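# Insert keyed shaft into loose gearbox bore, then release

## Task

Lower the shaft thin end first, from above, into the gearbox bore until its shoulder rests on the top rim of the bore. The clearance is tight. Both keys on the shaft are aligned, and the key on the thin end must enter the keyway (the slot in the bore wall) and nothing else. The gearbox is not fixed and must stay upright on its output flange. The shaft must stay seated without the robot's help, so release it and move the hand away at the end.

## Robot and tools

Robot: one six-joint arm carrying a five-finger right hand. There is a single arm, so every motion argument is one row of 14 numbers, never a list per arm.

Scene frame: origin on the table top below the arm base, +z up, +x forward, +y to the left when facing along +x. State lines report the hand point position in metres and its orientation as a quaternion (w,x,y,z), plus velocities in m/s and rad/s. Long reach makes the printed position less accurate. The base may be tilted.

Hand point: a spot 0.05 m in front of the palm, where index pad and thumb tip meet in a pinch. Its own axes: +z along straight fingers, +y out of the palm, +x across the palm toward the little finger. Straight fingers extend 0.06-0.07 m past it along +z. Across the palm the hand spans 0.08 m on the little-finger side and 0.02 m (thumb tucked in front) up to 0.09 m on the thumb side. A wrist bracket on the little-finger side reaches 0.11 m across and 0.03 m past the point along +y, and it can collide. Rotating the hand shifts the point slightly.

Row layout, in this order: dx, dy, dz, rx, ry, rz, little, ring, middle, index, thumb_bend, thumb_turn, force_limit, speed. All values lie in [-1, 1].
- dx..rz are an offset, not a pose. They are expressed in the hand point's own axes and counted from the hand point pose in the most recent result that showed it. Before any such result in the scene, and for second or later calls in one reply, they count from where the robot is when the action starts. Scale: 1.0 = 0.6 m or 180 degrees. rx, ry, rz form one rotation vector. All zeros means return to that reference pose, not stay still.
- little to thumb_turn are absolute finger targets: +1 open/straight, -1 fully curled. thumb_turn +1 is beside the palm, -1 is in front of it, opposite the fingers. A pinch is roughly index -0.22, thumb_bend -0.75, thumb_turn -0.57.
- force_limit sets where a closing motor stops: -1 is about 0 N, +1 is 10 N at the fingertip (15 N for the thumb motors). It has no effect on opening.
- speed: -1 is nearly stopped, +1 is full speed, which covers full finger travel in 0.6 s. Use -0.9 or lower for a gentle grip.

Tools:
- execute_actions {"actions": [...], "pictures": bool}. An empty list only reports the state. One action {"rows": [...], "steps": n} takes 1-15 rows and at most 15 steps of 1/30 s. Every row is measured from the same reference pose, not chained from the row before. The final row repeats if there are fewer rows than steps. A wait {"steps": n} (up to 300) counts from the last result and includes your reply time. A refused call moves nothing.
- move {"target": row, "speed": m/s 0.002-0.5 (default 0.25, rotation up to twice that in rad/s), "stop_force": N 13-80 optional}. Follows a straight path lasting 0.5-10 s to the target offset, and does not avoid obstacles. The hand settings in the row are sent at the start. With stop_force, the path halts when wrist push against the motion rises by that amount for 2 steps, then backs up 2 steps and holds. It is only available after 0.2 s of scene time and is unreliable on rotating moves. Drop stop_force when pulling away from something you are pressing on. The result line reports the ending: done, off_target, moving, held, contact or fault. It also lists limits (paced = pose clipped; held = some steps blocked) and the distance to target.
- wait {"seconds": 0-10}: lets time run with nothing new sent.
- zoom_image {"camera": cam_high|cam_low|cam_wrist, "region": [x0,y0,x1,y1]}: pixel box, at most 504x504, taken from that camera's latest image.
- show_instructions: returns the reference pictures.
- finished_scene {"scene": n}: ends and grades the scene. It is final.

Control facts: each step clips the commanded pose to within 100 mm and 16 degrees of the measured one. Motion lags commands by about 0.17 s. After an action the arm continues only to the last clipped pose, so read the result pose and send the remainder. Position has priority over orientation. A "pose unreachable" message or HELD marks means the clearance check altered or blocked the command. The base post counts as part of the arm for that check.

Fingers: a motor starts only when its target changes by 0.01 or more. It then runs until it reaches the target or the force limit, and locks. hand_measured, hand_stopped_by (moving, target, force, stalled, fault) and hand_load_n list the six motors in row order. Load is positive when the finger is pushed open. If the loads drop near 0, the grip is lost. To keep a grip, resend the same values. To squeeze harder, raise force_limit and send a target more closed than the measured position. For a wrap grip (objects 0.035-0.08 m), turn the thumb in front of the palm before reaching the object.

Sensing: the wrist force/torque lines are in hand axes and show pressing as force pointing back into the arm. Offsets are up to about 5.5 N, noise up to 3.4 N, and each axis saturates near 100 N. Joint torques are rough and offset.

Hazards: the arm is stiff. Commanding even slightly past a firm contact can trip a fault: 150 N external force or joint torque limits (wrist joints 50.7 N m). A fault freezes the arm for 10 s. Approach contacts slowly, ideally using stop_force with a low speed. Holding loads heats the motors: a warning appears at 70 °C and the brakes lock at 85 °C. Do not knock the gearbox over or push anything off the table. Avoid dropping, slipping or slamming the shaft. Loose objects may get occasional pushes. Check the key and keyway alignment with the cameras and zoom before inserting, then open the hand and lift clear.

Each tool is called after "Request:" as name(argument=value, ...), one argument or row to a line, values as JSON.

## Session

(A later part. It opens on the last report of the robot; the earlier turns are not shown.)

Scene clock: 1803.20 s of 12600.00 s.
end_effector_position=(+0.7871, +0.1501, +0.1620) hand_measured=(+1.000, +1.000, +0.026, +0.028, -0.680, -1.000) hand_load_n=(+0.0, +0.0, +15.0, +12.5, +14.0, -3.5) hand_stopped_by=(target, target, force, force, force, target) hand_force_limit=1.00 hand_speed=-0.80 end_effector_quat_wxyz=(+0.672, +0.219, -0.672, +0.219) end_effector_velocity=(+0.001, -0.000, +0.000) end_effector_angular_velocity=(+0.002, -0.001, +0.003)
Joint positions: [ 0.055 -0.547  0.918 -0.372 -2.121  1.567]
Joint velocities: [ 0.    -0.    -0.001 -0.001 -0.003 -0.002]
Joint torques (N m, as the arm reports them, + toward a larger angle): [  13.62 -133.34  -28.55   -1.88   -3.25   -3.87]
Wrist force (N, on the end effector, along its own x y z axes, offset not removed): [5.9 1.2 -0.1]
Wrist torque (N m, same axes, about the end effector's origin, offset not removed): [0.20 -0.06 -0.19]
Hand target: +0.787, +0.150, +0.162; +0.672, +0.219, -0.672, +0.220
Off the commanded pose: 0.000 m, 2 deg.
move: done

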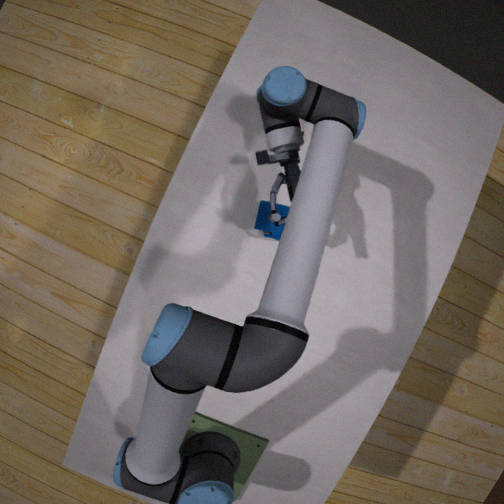

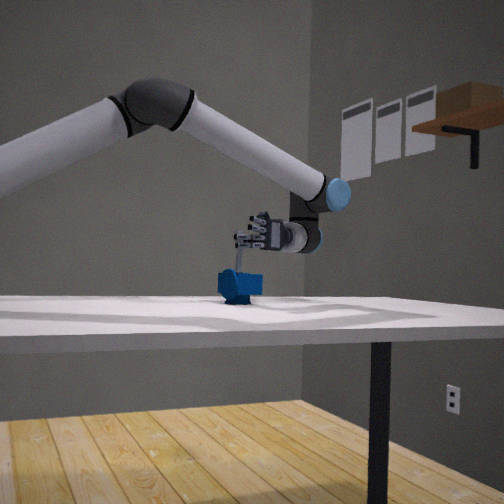

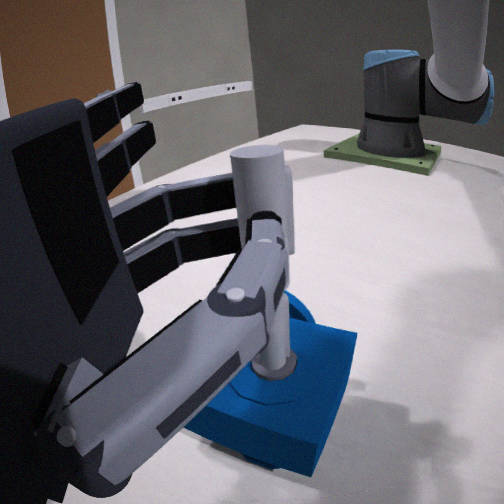

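Request:
move(
  target=[-0.0004,0.0007,-0.0007,0.055,0,0,1,1,-0.45,-0.4,-0.95,-1,1,-0.8],
  speed=0.005,
)

Request:
zoom_image(
  camera="cam_wrist",
  region=[245,325,315,395],
)

Scene clock: 1840.07 s of 12600.00 s.
end_effector_position=(+0.7872, +0.1504, +0.1619) hand_measured=(+1.000, +1.000, +0.026, +0.028, -0.680, -1.000) hand_load_n=(+0.0, +0.0, +14.5, +12.0, +14.0, -2.5) hand_stopped_by=(target, target, force, force, force, target) hand_force_limit=1.00 hand_speed=-0.80 end_effector_quat_wxyz=(+0.660, +0.253, -0.661, +0.253) end_effector_velocity=(+0.000, -0.001, -0.001) end_effector_angular_velocity=(+0.000, +0.001, +0.002)
Joint positions: [ 0.08  -0.557  0.939 -0.383 -2.197  1.567]
Joint velocities: [-0.     0.     0.001 -0.001 -0.003 -0.   ]
Joint torques (N m, as the arm reports them, + toward a larger angle): [  14.72 -137.21  -30.04   -0.08   -3.74   -4.06]
Wrist force (N, on the end effector, along its own x y z axes, offset not removed): [0.2 -0.5 -0.7]
Wrist torque (N m, same axes, about the end effector's origin, offset not removed): [-0.26 -0.23 -0.26]
Hand target: +0.787, +0.150, +0.162; +0.660, +0.253, -0.661, +0.253
Off the commanded pose: 0.000 m, 4 deg.
After step 90, 23.67 s passed at rest.
move: off_target (path cut at 10 s)

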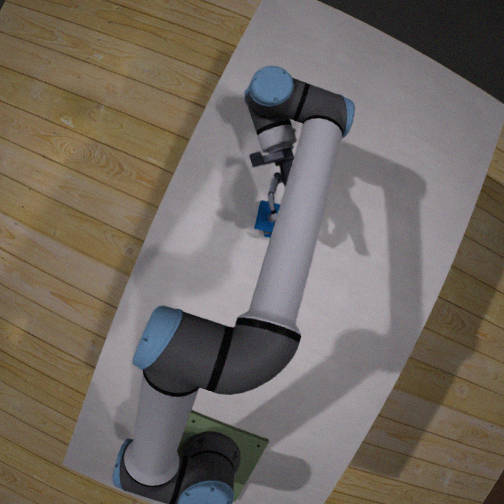

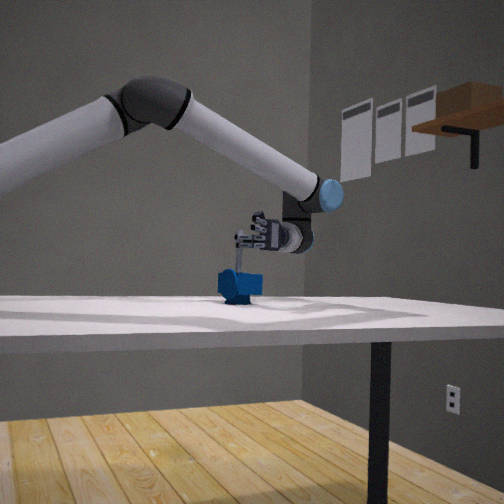

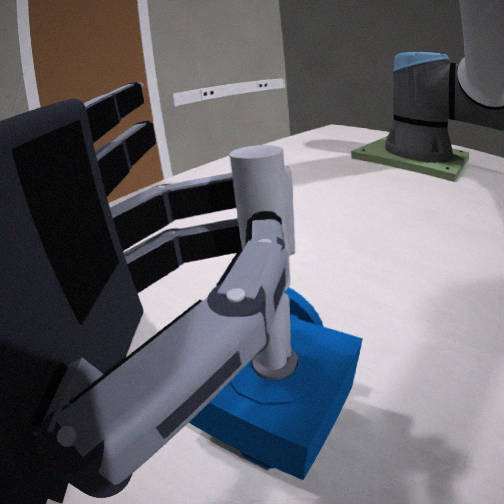

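Region (245, 325, 315, 395) of cam_wrist's 504x504 image, scaled by 7.200, with more detail than that image has.

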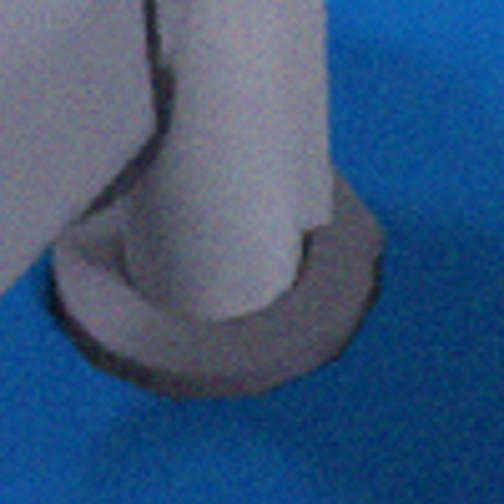

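Request:
move(
  target=[-0.03,0,0,0,0,0,1,1,-0.45,-0.4,-0.95,-1,1,-0.8],
  speed=0.002,
  stop_force=13,
)

Scene clock: 1844.57 s of 12600.00 s.
end_effector_position=(+0.7872, +0.1504, +0.1606) hand_measured=(+1.000, +1.000, +0.026, +0.028, -0.680, -1.000) hand_load_n=(+0.0, +0.0, +13.5, +11.5, +18.0, -3.5) hand_stopped_by=(target, target, force, force, force, target) hand_force_limit=1.00 hand_speed=-0.80 end_effector_quat_wxyz=(+0.660, +0.253, -0.661, +0.253) end_effector_velocity=(+0.000, -0.000, +0.001) end_effector_angular_velocity=(+0.000, -0.003, -0.001)
Joint positions: [ 0.08  -0.556  0.939 -0.384 -2.197  1.567]
Joint velocities: [-0.001 -0.002 -0.001 -0.     0.     0.   ]
Joint torques (N m, as the arm reports them, + toward a larger angle): [  10.45 -115.13  -30.51   -0.88   -2.48   -2.46]
Wrist force (N, on the end effector, along its own x y z axes, offset not removed): [13.0 -1.3 1.6]
Wrist torque (N m, same axes, about the end effector's origin, offset not removed): [0.07 -0.03 0.06]
Hand target: +0.787, +0.150, +0.161; +0.660, +0.253, -0.661, +0.253
Off the commanded pose: 0.017 m, 0 deg.
After step 90, 0.50 s passed at rest.
move: contact

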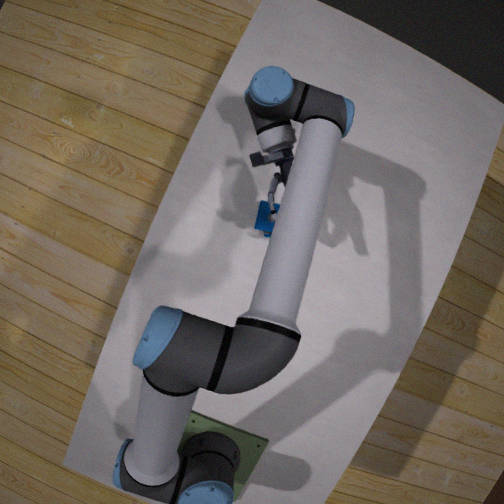

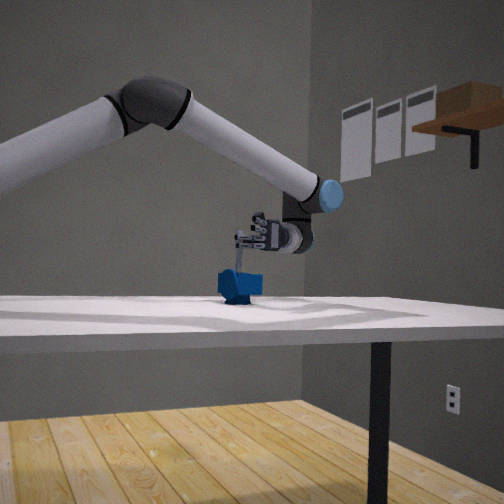

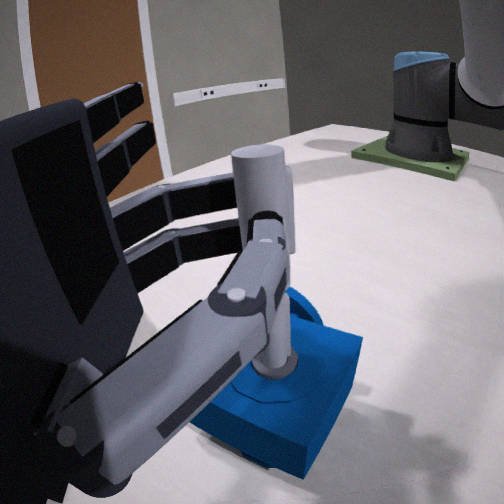

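Request:
move(
  target=[0.0002,0.0011,-0.0002,0.011,0,0,1,1,-0.45,-0.4,-0.95,-1,1,-0.8],
  speed=0.005,
)

Request:
move(
  target=[-0.03,0,0,0,0,0,1,1,-0.45,-0.4,-0.95,-1,1,-0.8],
  speed=0.002,
  stop_force=13,
)

Scene clock: 1853.37 s of 12600.00 s.
end_effector_position=(+0.7869, +0.1510, +0.1607) hand_measured=(+1.000, +1.000, +0.026, +0.028, -0.680, -1.000) hand_load_n=(+0.0, +0.0, +14.0, +12.5, +15.0, -2.5) hand_stopped_by=(target, target, force, force, force, target) hand_force_limit=1.00 hand_speed=-0.80 end_effector_quat_wxyz=(+0.656, +0.264, -0.656, +0.264) end_effector_velocity=(+0.000, -0.000, +0.001) end_effector_angular_velocity=(-0.001, -0.001, +0.002)
Joint positions: [ 0.089 -0.561  0.949 -0.389 -2.222  1.567]
Joint velocities: [ 0.    -0.001  0.001 -0.    -0.002  0.001]
Joint torques (N m, as the arm reports them, + toward a larger angle): [  17.32 -133.6   -28.5    -1.52   -3.42   -3.4 ]
Wrist force (N, on the end effector, along its own x y z axes, offset not removed): [4.0 -4.5 -4.5]
Wrist torque (N m, same axes, about the end effector's origin, offset not removed): [-0.17 -0.12 -0.29]
Hand target: +0.787, +0.151, +0.161; +0.656, +0.264, -0.656, +0.264
Off the commanded pose: 0.000 m, 0 deg.
After step 90, 2.13 s passed at rest.
move: done

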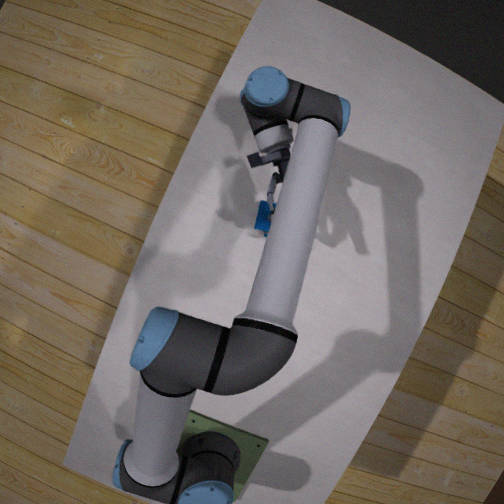

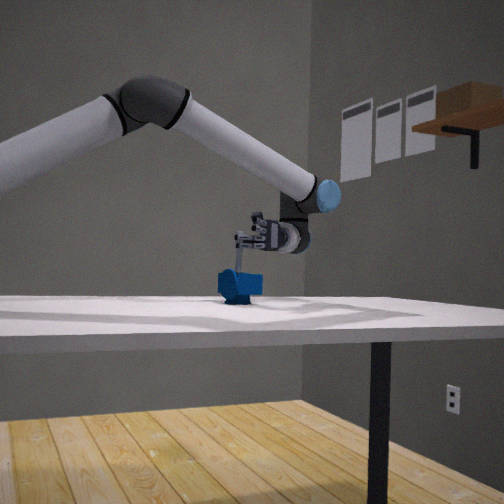

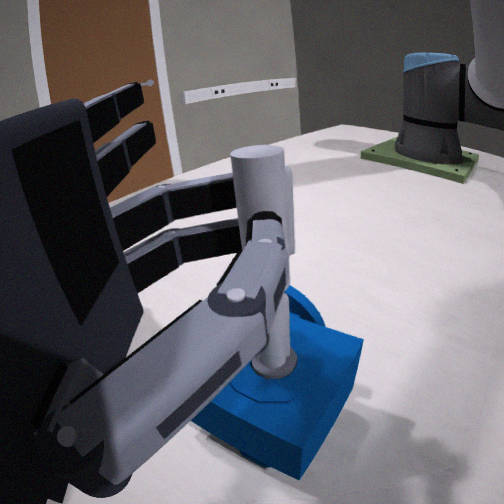

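Scene clock: 1855.83 s of 12600.00 s.
end_effector_position=(+0.7869, +0.1510, +0.1564) hand_measured=(+1.000, +1.000, +0.026, +0.028, -0.680, -1.000) hand_load_n=(+0.0, +0.0, +13.5, +11.5, +17.5, -4.0) hand_stopped_by=(target, target, force, force, force, target) hand_force_limit=1.00 hand_speed=-0.80 end_effector_quat_wxyz=(+0.656, +0.264, -0.656, +0.264) end_effector_velocity=(+0.000, +0.001, +0.001) end_effector_angular_velocity=(-0.000, -0.002, +0.001)
Joint positions: [ 0.089 -0.558  0.95  -0.394 -2.222  1.567]
Joint velocities: [ 0.001 -0.    -0.001 -0.    -0.     0.001]
Joint torques (N m, as the arm reports them, + toward a larger angle): [  -9.   -100.42  -26.58   -2.13    4.1    -2.24]
Wrist force (N, on the end effector, along its own x y z axes, offset not removed): [16.8 -7.9 -2.5]
Wrist torque (N m, same axes, about the end effector's origin, offset not removed): [-0.58 0.61 -0.28]
Hand target: +0.787, +0.151, +0.157; +0.656, +0.264, -0.656, +0.264
Off the commanded pose: 0.014 m, 0 deg.
move: contact

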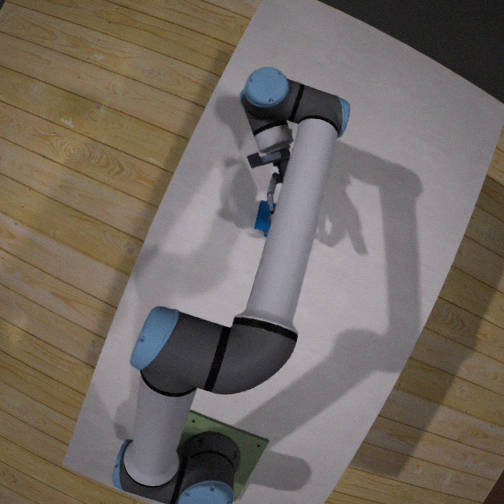

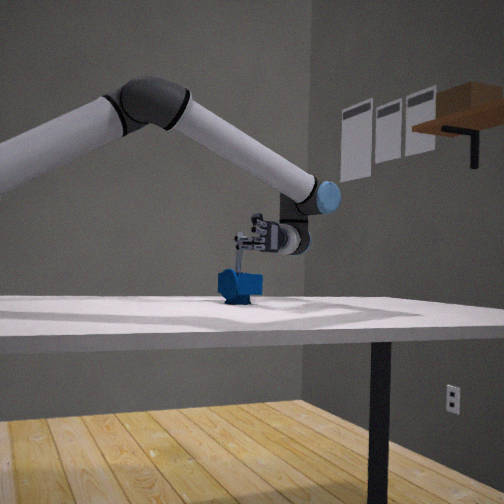

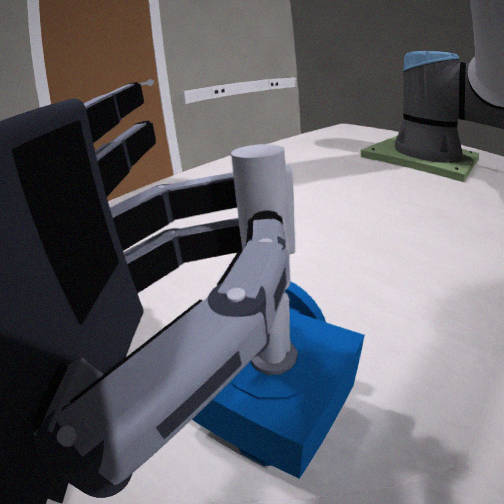

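Request:
move(
  target=[0,-0.0004,-0.0001,0.008,0,0,1,1,-0.45,-0.4,-0.95,-1,1,-0.8],
  speed=0.005,
)

Request:
move(
  target=[-0.04,0,0,0,0,0,1,1,-0.45,-0.4,-0.95,-1,1,-0.8],
  speed=0.004,
  stop_force=20,
)

Scene clock: 1861.53 s of 12600.00 s.
end_effector_position=(+0.7871, +0.1509, +0.1565) hand_measured=(+1.000, +1.000, +0.026, +0.028, -0.680, -1.000) hand_load_n=(+0.0, +0.0, +13.5, +12.0, +15.0, -3.0) hand_stopped_by=(target, target, force, force, force, target) hand_force_limit=1.00 hand_speed=-0.80 end_effector_quat_wxyz=(+0.652, +0.272, -0.653, +0.272) end_effector_velocity=(+0.000, -0.000, +0.001) end_effector_angular_velocity=(-0.001, -0.001, +0.003)
Joint positions: [ 0.094 -0.561  0.956 -0.397 -2.241  1.567]
Joint velocities: [ 0.001 -0.001  0.     0.001 -0.003  0.001]
Joint torques (N m, as the arm reports them, + toward a larger angle): [  10.04 -128.52  -27.25   -2.63   -4.31   -3.07]
Wrist force (N, on the end effector, along its own x y z axes, offset not removed): [2.5 1.4 -2.1]
Wrist torque (N m, same axes, about the end effector's origin, offset not removed): [-0.36 1.07 -0.42]
Hand target: +0.787, +0.151, +0.156; +0.652, +0.272, -0.653, +0.272
Off the commanded pose: 0.000 m, 0 deg.
move: done

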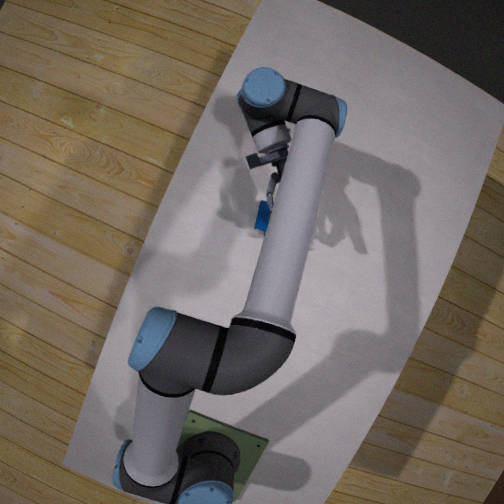

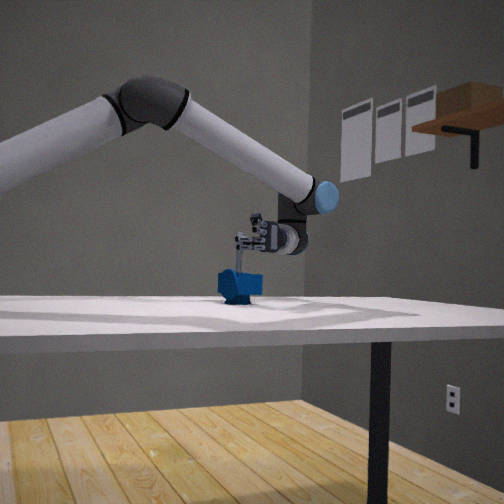

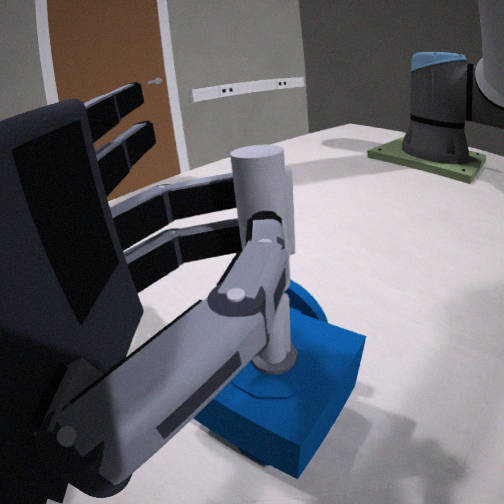

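Scene clock: 1867.77 s of 12600.00 s.
end_effector_position=(+0.7871, +0.1509, +0.1326) hand_measured=(+1.000, +1.000, +0.026, +0.028, -0.680, -1.000) hand_load_n=(+0.0, +0.0, +14.0, +12.0, +14.5, -3.0) hand_stopped_by=(target, target, force, force, force, target) hand_force_limit=1.00 hand_speed=-0.80 end_effector_quat_wxyz=(+0.652, +0.272, -0.653, +0.272) end_effector_velocity=(-0.000, -0.000, -0.001) end_effector_angular_velocity=(-0.001, -0.001, -0.002)
Joint positions: [ 0.095 -0.542  0.964 -0.424 -2.241  1.567]
Joint velocities: [-0.001 -0.001  0.002 -0.002  0.001  0.001]
Joint torques (N m, as the arm reports them, + toward a larger angle): [ 12.62 -98.85 -27.65  -0.61   2.91   2.45]
Wrist force (N, on the end effector, along its own x y z axes, offset not removed): [-1.2 5.9 -8.1]
Wrist torque (N m, same axes, about the end effector's origin, offset not removed): [1.23 0.84 -0.07]
Hand target: +0.787, +0.151, +0.132; +0.652, +0.272, -0.653, +0.272
Off the commanded pose: 0.000 m, 0 deg.
move: done

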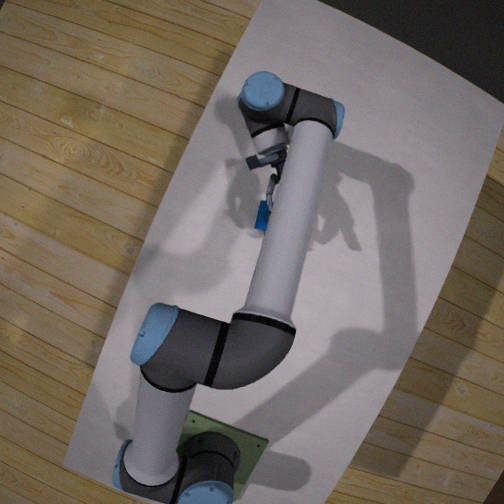

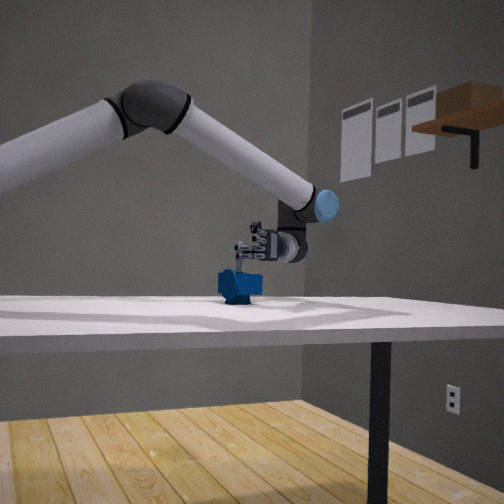

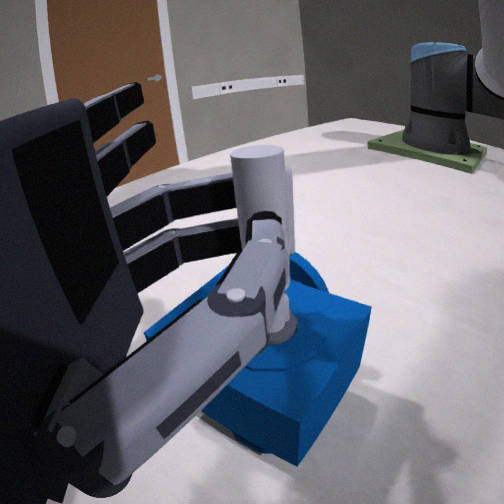

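Request:
move(
  target=[-0.04,0,0,0,0,0,1,1,-0.45,-0.4,-0.95,-1,1,-0.8],
  speed=0.004,
  stop_force=14,
)

Request:
zoom_image(
  camera="cam_low",
  region=[205,215,305,315],
)

Scene clock: 1876.43 s of 12600.00 s.
end_effector_position=(+0.7871, +0.1509, +0.1087) hand_measured=(+1.000, +1.000, +0.026, +0.028, -0.680, -1.000) hand_load_n=(+0.0, +0.0, +14.0, +12.0, +14.5, -3.0) hand_stopped_by=(target, target, force, force, force, target) hand_force_limit=1.00 hand_speed=-0.80 end_effector_quat_wxyz=(+0.652, +0.272, -0.653, +0.272) end_effector_velocity=(+0.000, +0.000, -0.001) end_effector_angular_velocity=(-0.000, -0.002, -0.002)
Joint positions: [ 0.095 -0.523  0.97  -0.449 -2.241  1.567]
Joint velocities: [-0.     0.001 -0.001 -0.002  0.002  0.   ]
Joint torques (N m, as the arm reports them, + toward a larger angle): [ 13.33 -99.04 -26.65  -0.06   3.02   3.02]
Wrist force (N, on the end effector, along its own x y z axes, offset not removed): [-1.5 -4.6 -11.6]
Wrist torque (N m, same axes, about the end effector's origin, offset not removed): [-0.26 0.45 -0.28]
Hand target: +0.787, +0.151, +0.109; +0.652, +0.272, -0.653, +0.272
Off the commanded pose: 0.000 m, 0 deg.
move: done

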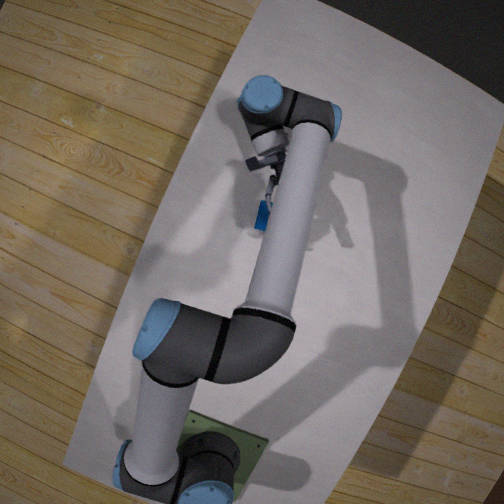

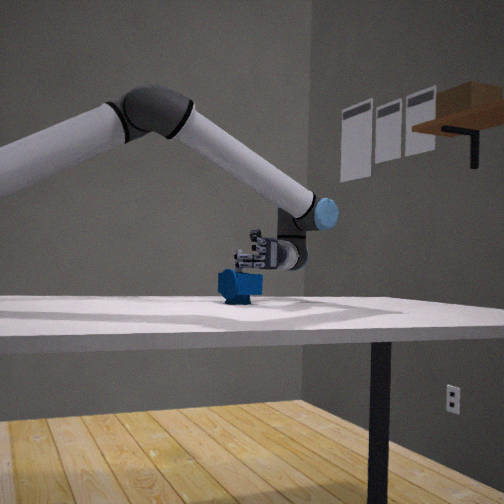

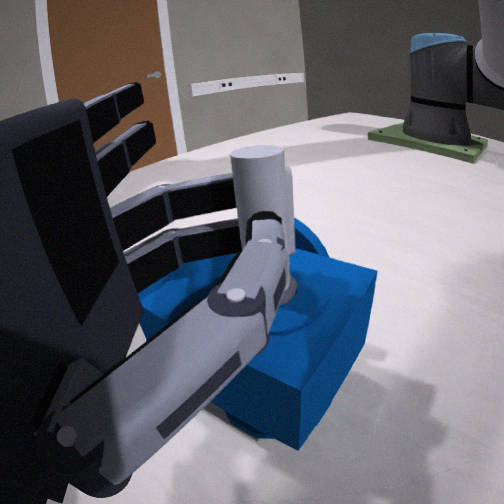

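Region (205, 215, 305, 315) of cam_low's 504x504 image, scaled by 5.040, with more detail than that image has.

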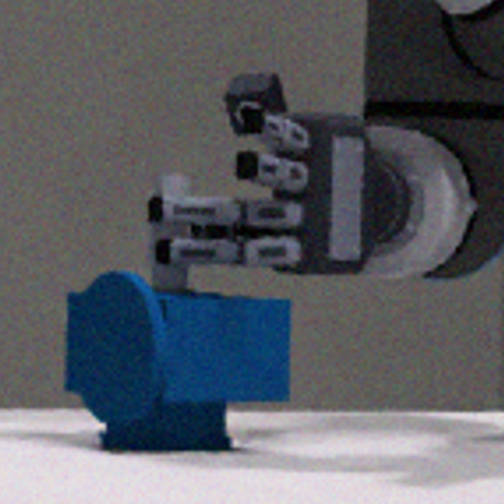

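Still free at 0.1087. Continue gently to contact.

Request:
move(
  target=[-0.02,0,0,0,0,0,1,1,-0.45,-0.4,-0.95,-1,1,-0.8],
  speed=0.002,
  stop_force=13,
)

Request:
zoom_image(
  camera="cam_wrist",
  region=[200,200,380,380],
)

Scene clock: 1879.37 s of 12600.00 s.
end_effector_position=(+0.7871, +0.1509, +0.1069) hand_measured=(+1.000, +1.000, +0.026, +0.028, -0.680, -1.000) hand_load_n=(+0.0, +0.0, +13.0, +11.0, +14.5, -4.5) hand_stopped_by=(target, target, force, force, force, target) hand_force_limit=1.00 hand_speed=-0.80 end_effector_quat_wxyz=(+0.652, +0.272, -0.653, +0.272) end_effector_velocity=(+0.000, +0.000, -0.000) end_effector_angular_velocity=(-0.001, -0.003, +0.000)
Joint positions: [ 0.095 -0.521  0.971 -0.451 -2.241  1.567]
Joint velocities: [ 0.    -0.    -0.    -0.002  0.     0.001]
Joint torques (N m, as the arm reports them, + toward a larger angle): [ 10.97 -99.66 -21.22  -2.48   3.02   3.14]
Wrist force (N, on the end effector, along its own x y z axes, offset not removed): [21.5 -2.4 -11.0]
Wrist torque (N m, same axes, about the end effector's origin, offset not removed): [-0.08 0.68 -0.39]
Hand target: +0.787, +0.151, +0.107; +0.652, +0.272, -0.653, +0.272
Off the commanded pose: 0.010 m, 0 deg.
move: contact

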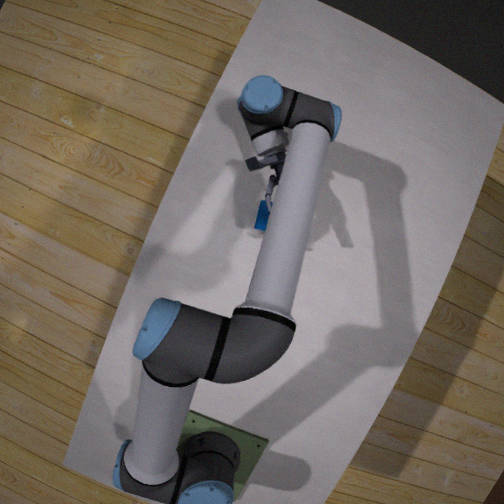

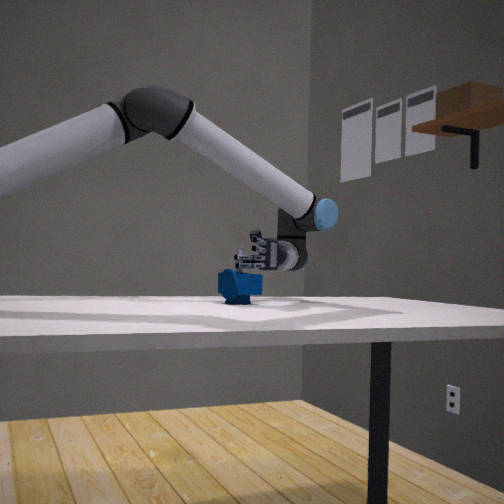

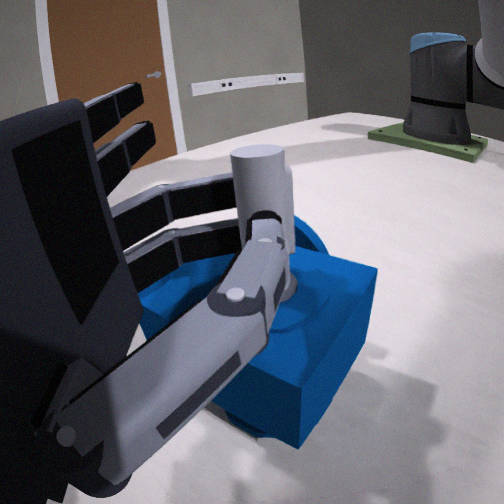

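Region (200, 200, 380, 380) of cam_wrist's 504x504 image, scaled by 2.800, with more detail than that image has.

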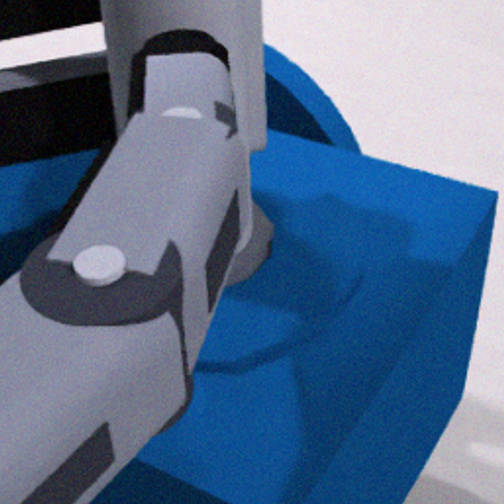

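Request:
move(
  target=[0.001,0,0,0,0,0,1,1,0.45,0.45,-0.1,-1,0.4,-0.3],
  speed=0.003,
)

Request:
move(
  target=[0.15,0,0,0,0,0,1,1,0.45,0.45,-0.1,-1,0.4,-0.3],
  speed=0.06,
)

Request:
zoom_image(
  camera="cam_low",
  region=[205,235,285,315],
)

Request:
zoom_image(
  camera="cam_wrist",
  region=[200,300,400,500],
)

Scene clock: 1883.53 s of 12600.00 s.
end_effector_position=(+0.7871, +0.1509, +0.1075) hand_measured=(+1.000, +1.000, +0.450, +0.450, -0.100, -1.000) hand_load_n=(+0.0, +0.0, +0.0, +0.0, +0.0, +0.0) hand_stopped_by=(target, target, target, target, target, target) hand_force_limit=0.40 hand_speed=-0.30 end_effector_quat_wxyz=(+0.652, +0.272, -0.653, +0.272) end_effector_velocity=(-0.000, +0.000, -0.001) end_effector_angular_velocity=(+0.000, +0.001, -0.000)
Joint positions: [ 0.095 -0.521  0.97  -0.451 -2.241  1.567]
Joint velocities: [ 0.     0.001  0.     0.     0.    -0.   ]
Joint torques (N m, as the arm reports them, + toward a larger angle): [   5.51 -135.4   -47.6     3.66    0.27    2.71]
Wrist force (N, on the end effector, along its own x y z axes, offset not removed): [0.1 -1.6 -1.6]
Wrist torque (N m, same axes, about the end effector's origin, offset not removed): [-0.14 0.11 -0.12]
Hand target: +0.787, +0.151, +0.107; +0.652, +0.272, -0.653, +0.272
Off the commanded pose: 0.000 m, 0 deg.
After step 90, 0.10 s passed at rest.
move: done

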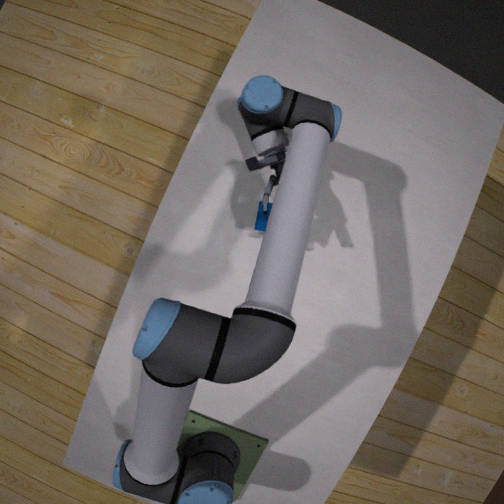

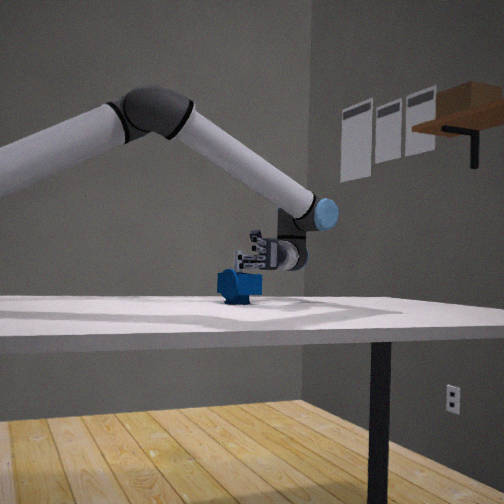

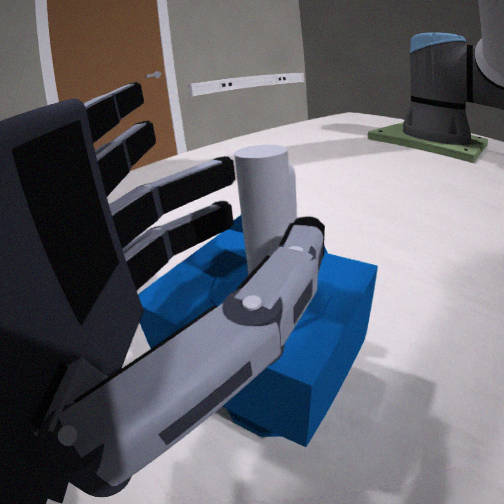

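Scene clock: 1885.47 s of 12600.00 s.
end_effector_position=(+0.7871, +0.1509, +0.1972) hand_measured=(+1.000, +1.000, +0.450, +0.450, -0.100, -1.000) hand_load_n=(+0.0, +0.0, +0.0, +0.0, +0.0, +0.0) hand_stopped_by=(target, target, target, target, target, target) hand_force_limit=0.40 hand_speed=-0.30 end_effector_quat_wxyz=(+0.652, +0.272, -0.653, +0.272) end_effector_velocity=(+0.000, +0.000, +0.003) end_effector_angular_velocity=(+0.001, -0.003, -0.002)
Joint positions: [ 0.094 -0.591  0.938 -0.349 -2.241  1.567]
Joint velocities: [-0.001 -0.003 -0.002  0.002  0.002 -0.   ]
Joint torques (N m, as the arm reports them, + toward a larger angle): [ -20.58 -133.61  -50.42    3.92   -2.79   -3.19]
Wrist force (N, on the end effector, along its own x y z axes, offset not removed): [1.6 0.4 -1.0]
Wrist torque (N m, same axes, about the end effector's origin, offset not removed): [0.32 -0.17 -0.11]
Hand target: +0.787, +0.151, +0.197; +0.652, +0.272, -0.653, +0.272
Off the commanded pose: 0.000 m, 0 deg.
move: done

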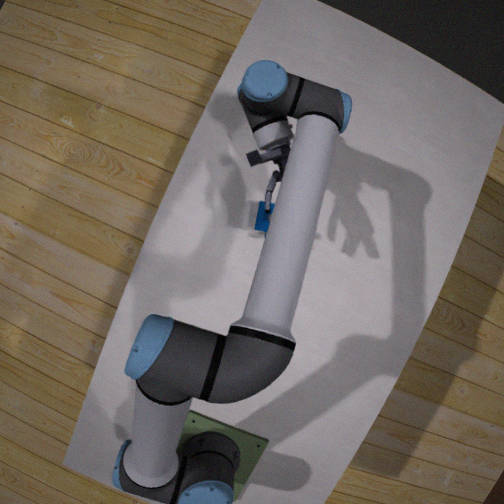

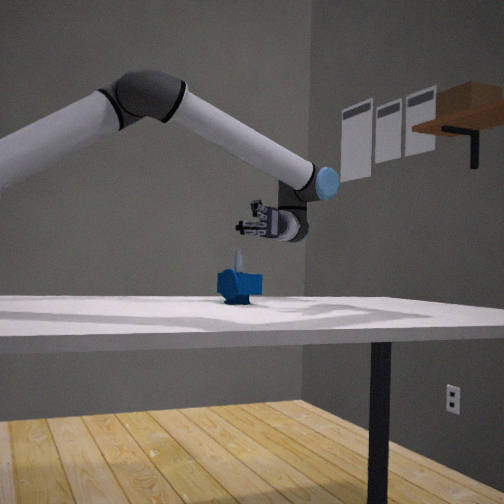

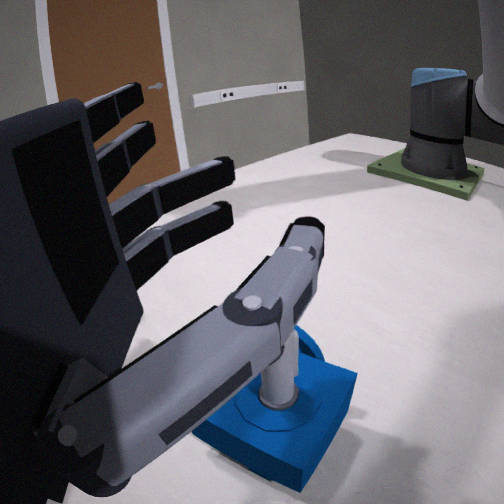

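Region (205, 235, 285, 315) of cam_low's 504x504 image, scaled by 6.300, with more detail than that image has.

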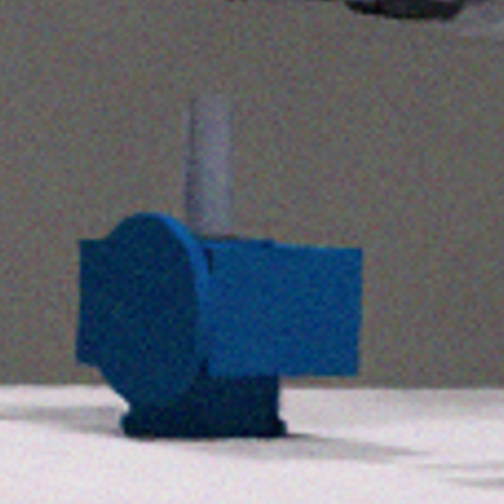

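Region (200, 300, 400, 500) of cam_wrist's 504x504 image, scaled by 2.520, with more detail than that image has.

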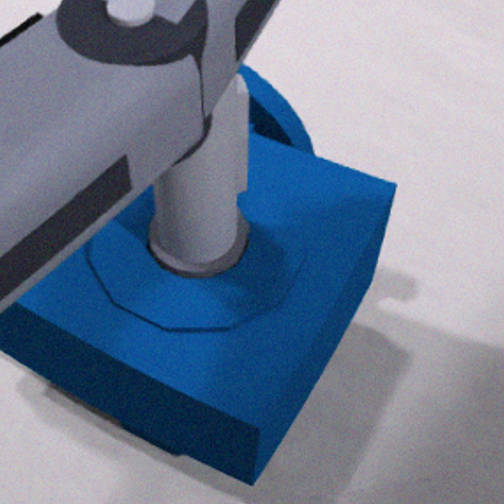

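Request:
finished_scene(
  scene=2,
)

The scene is finished: the task was done.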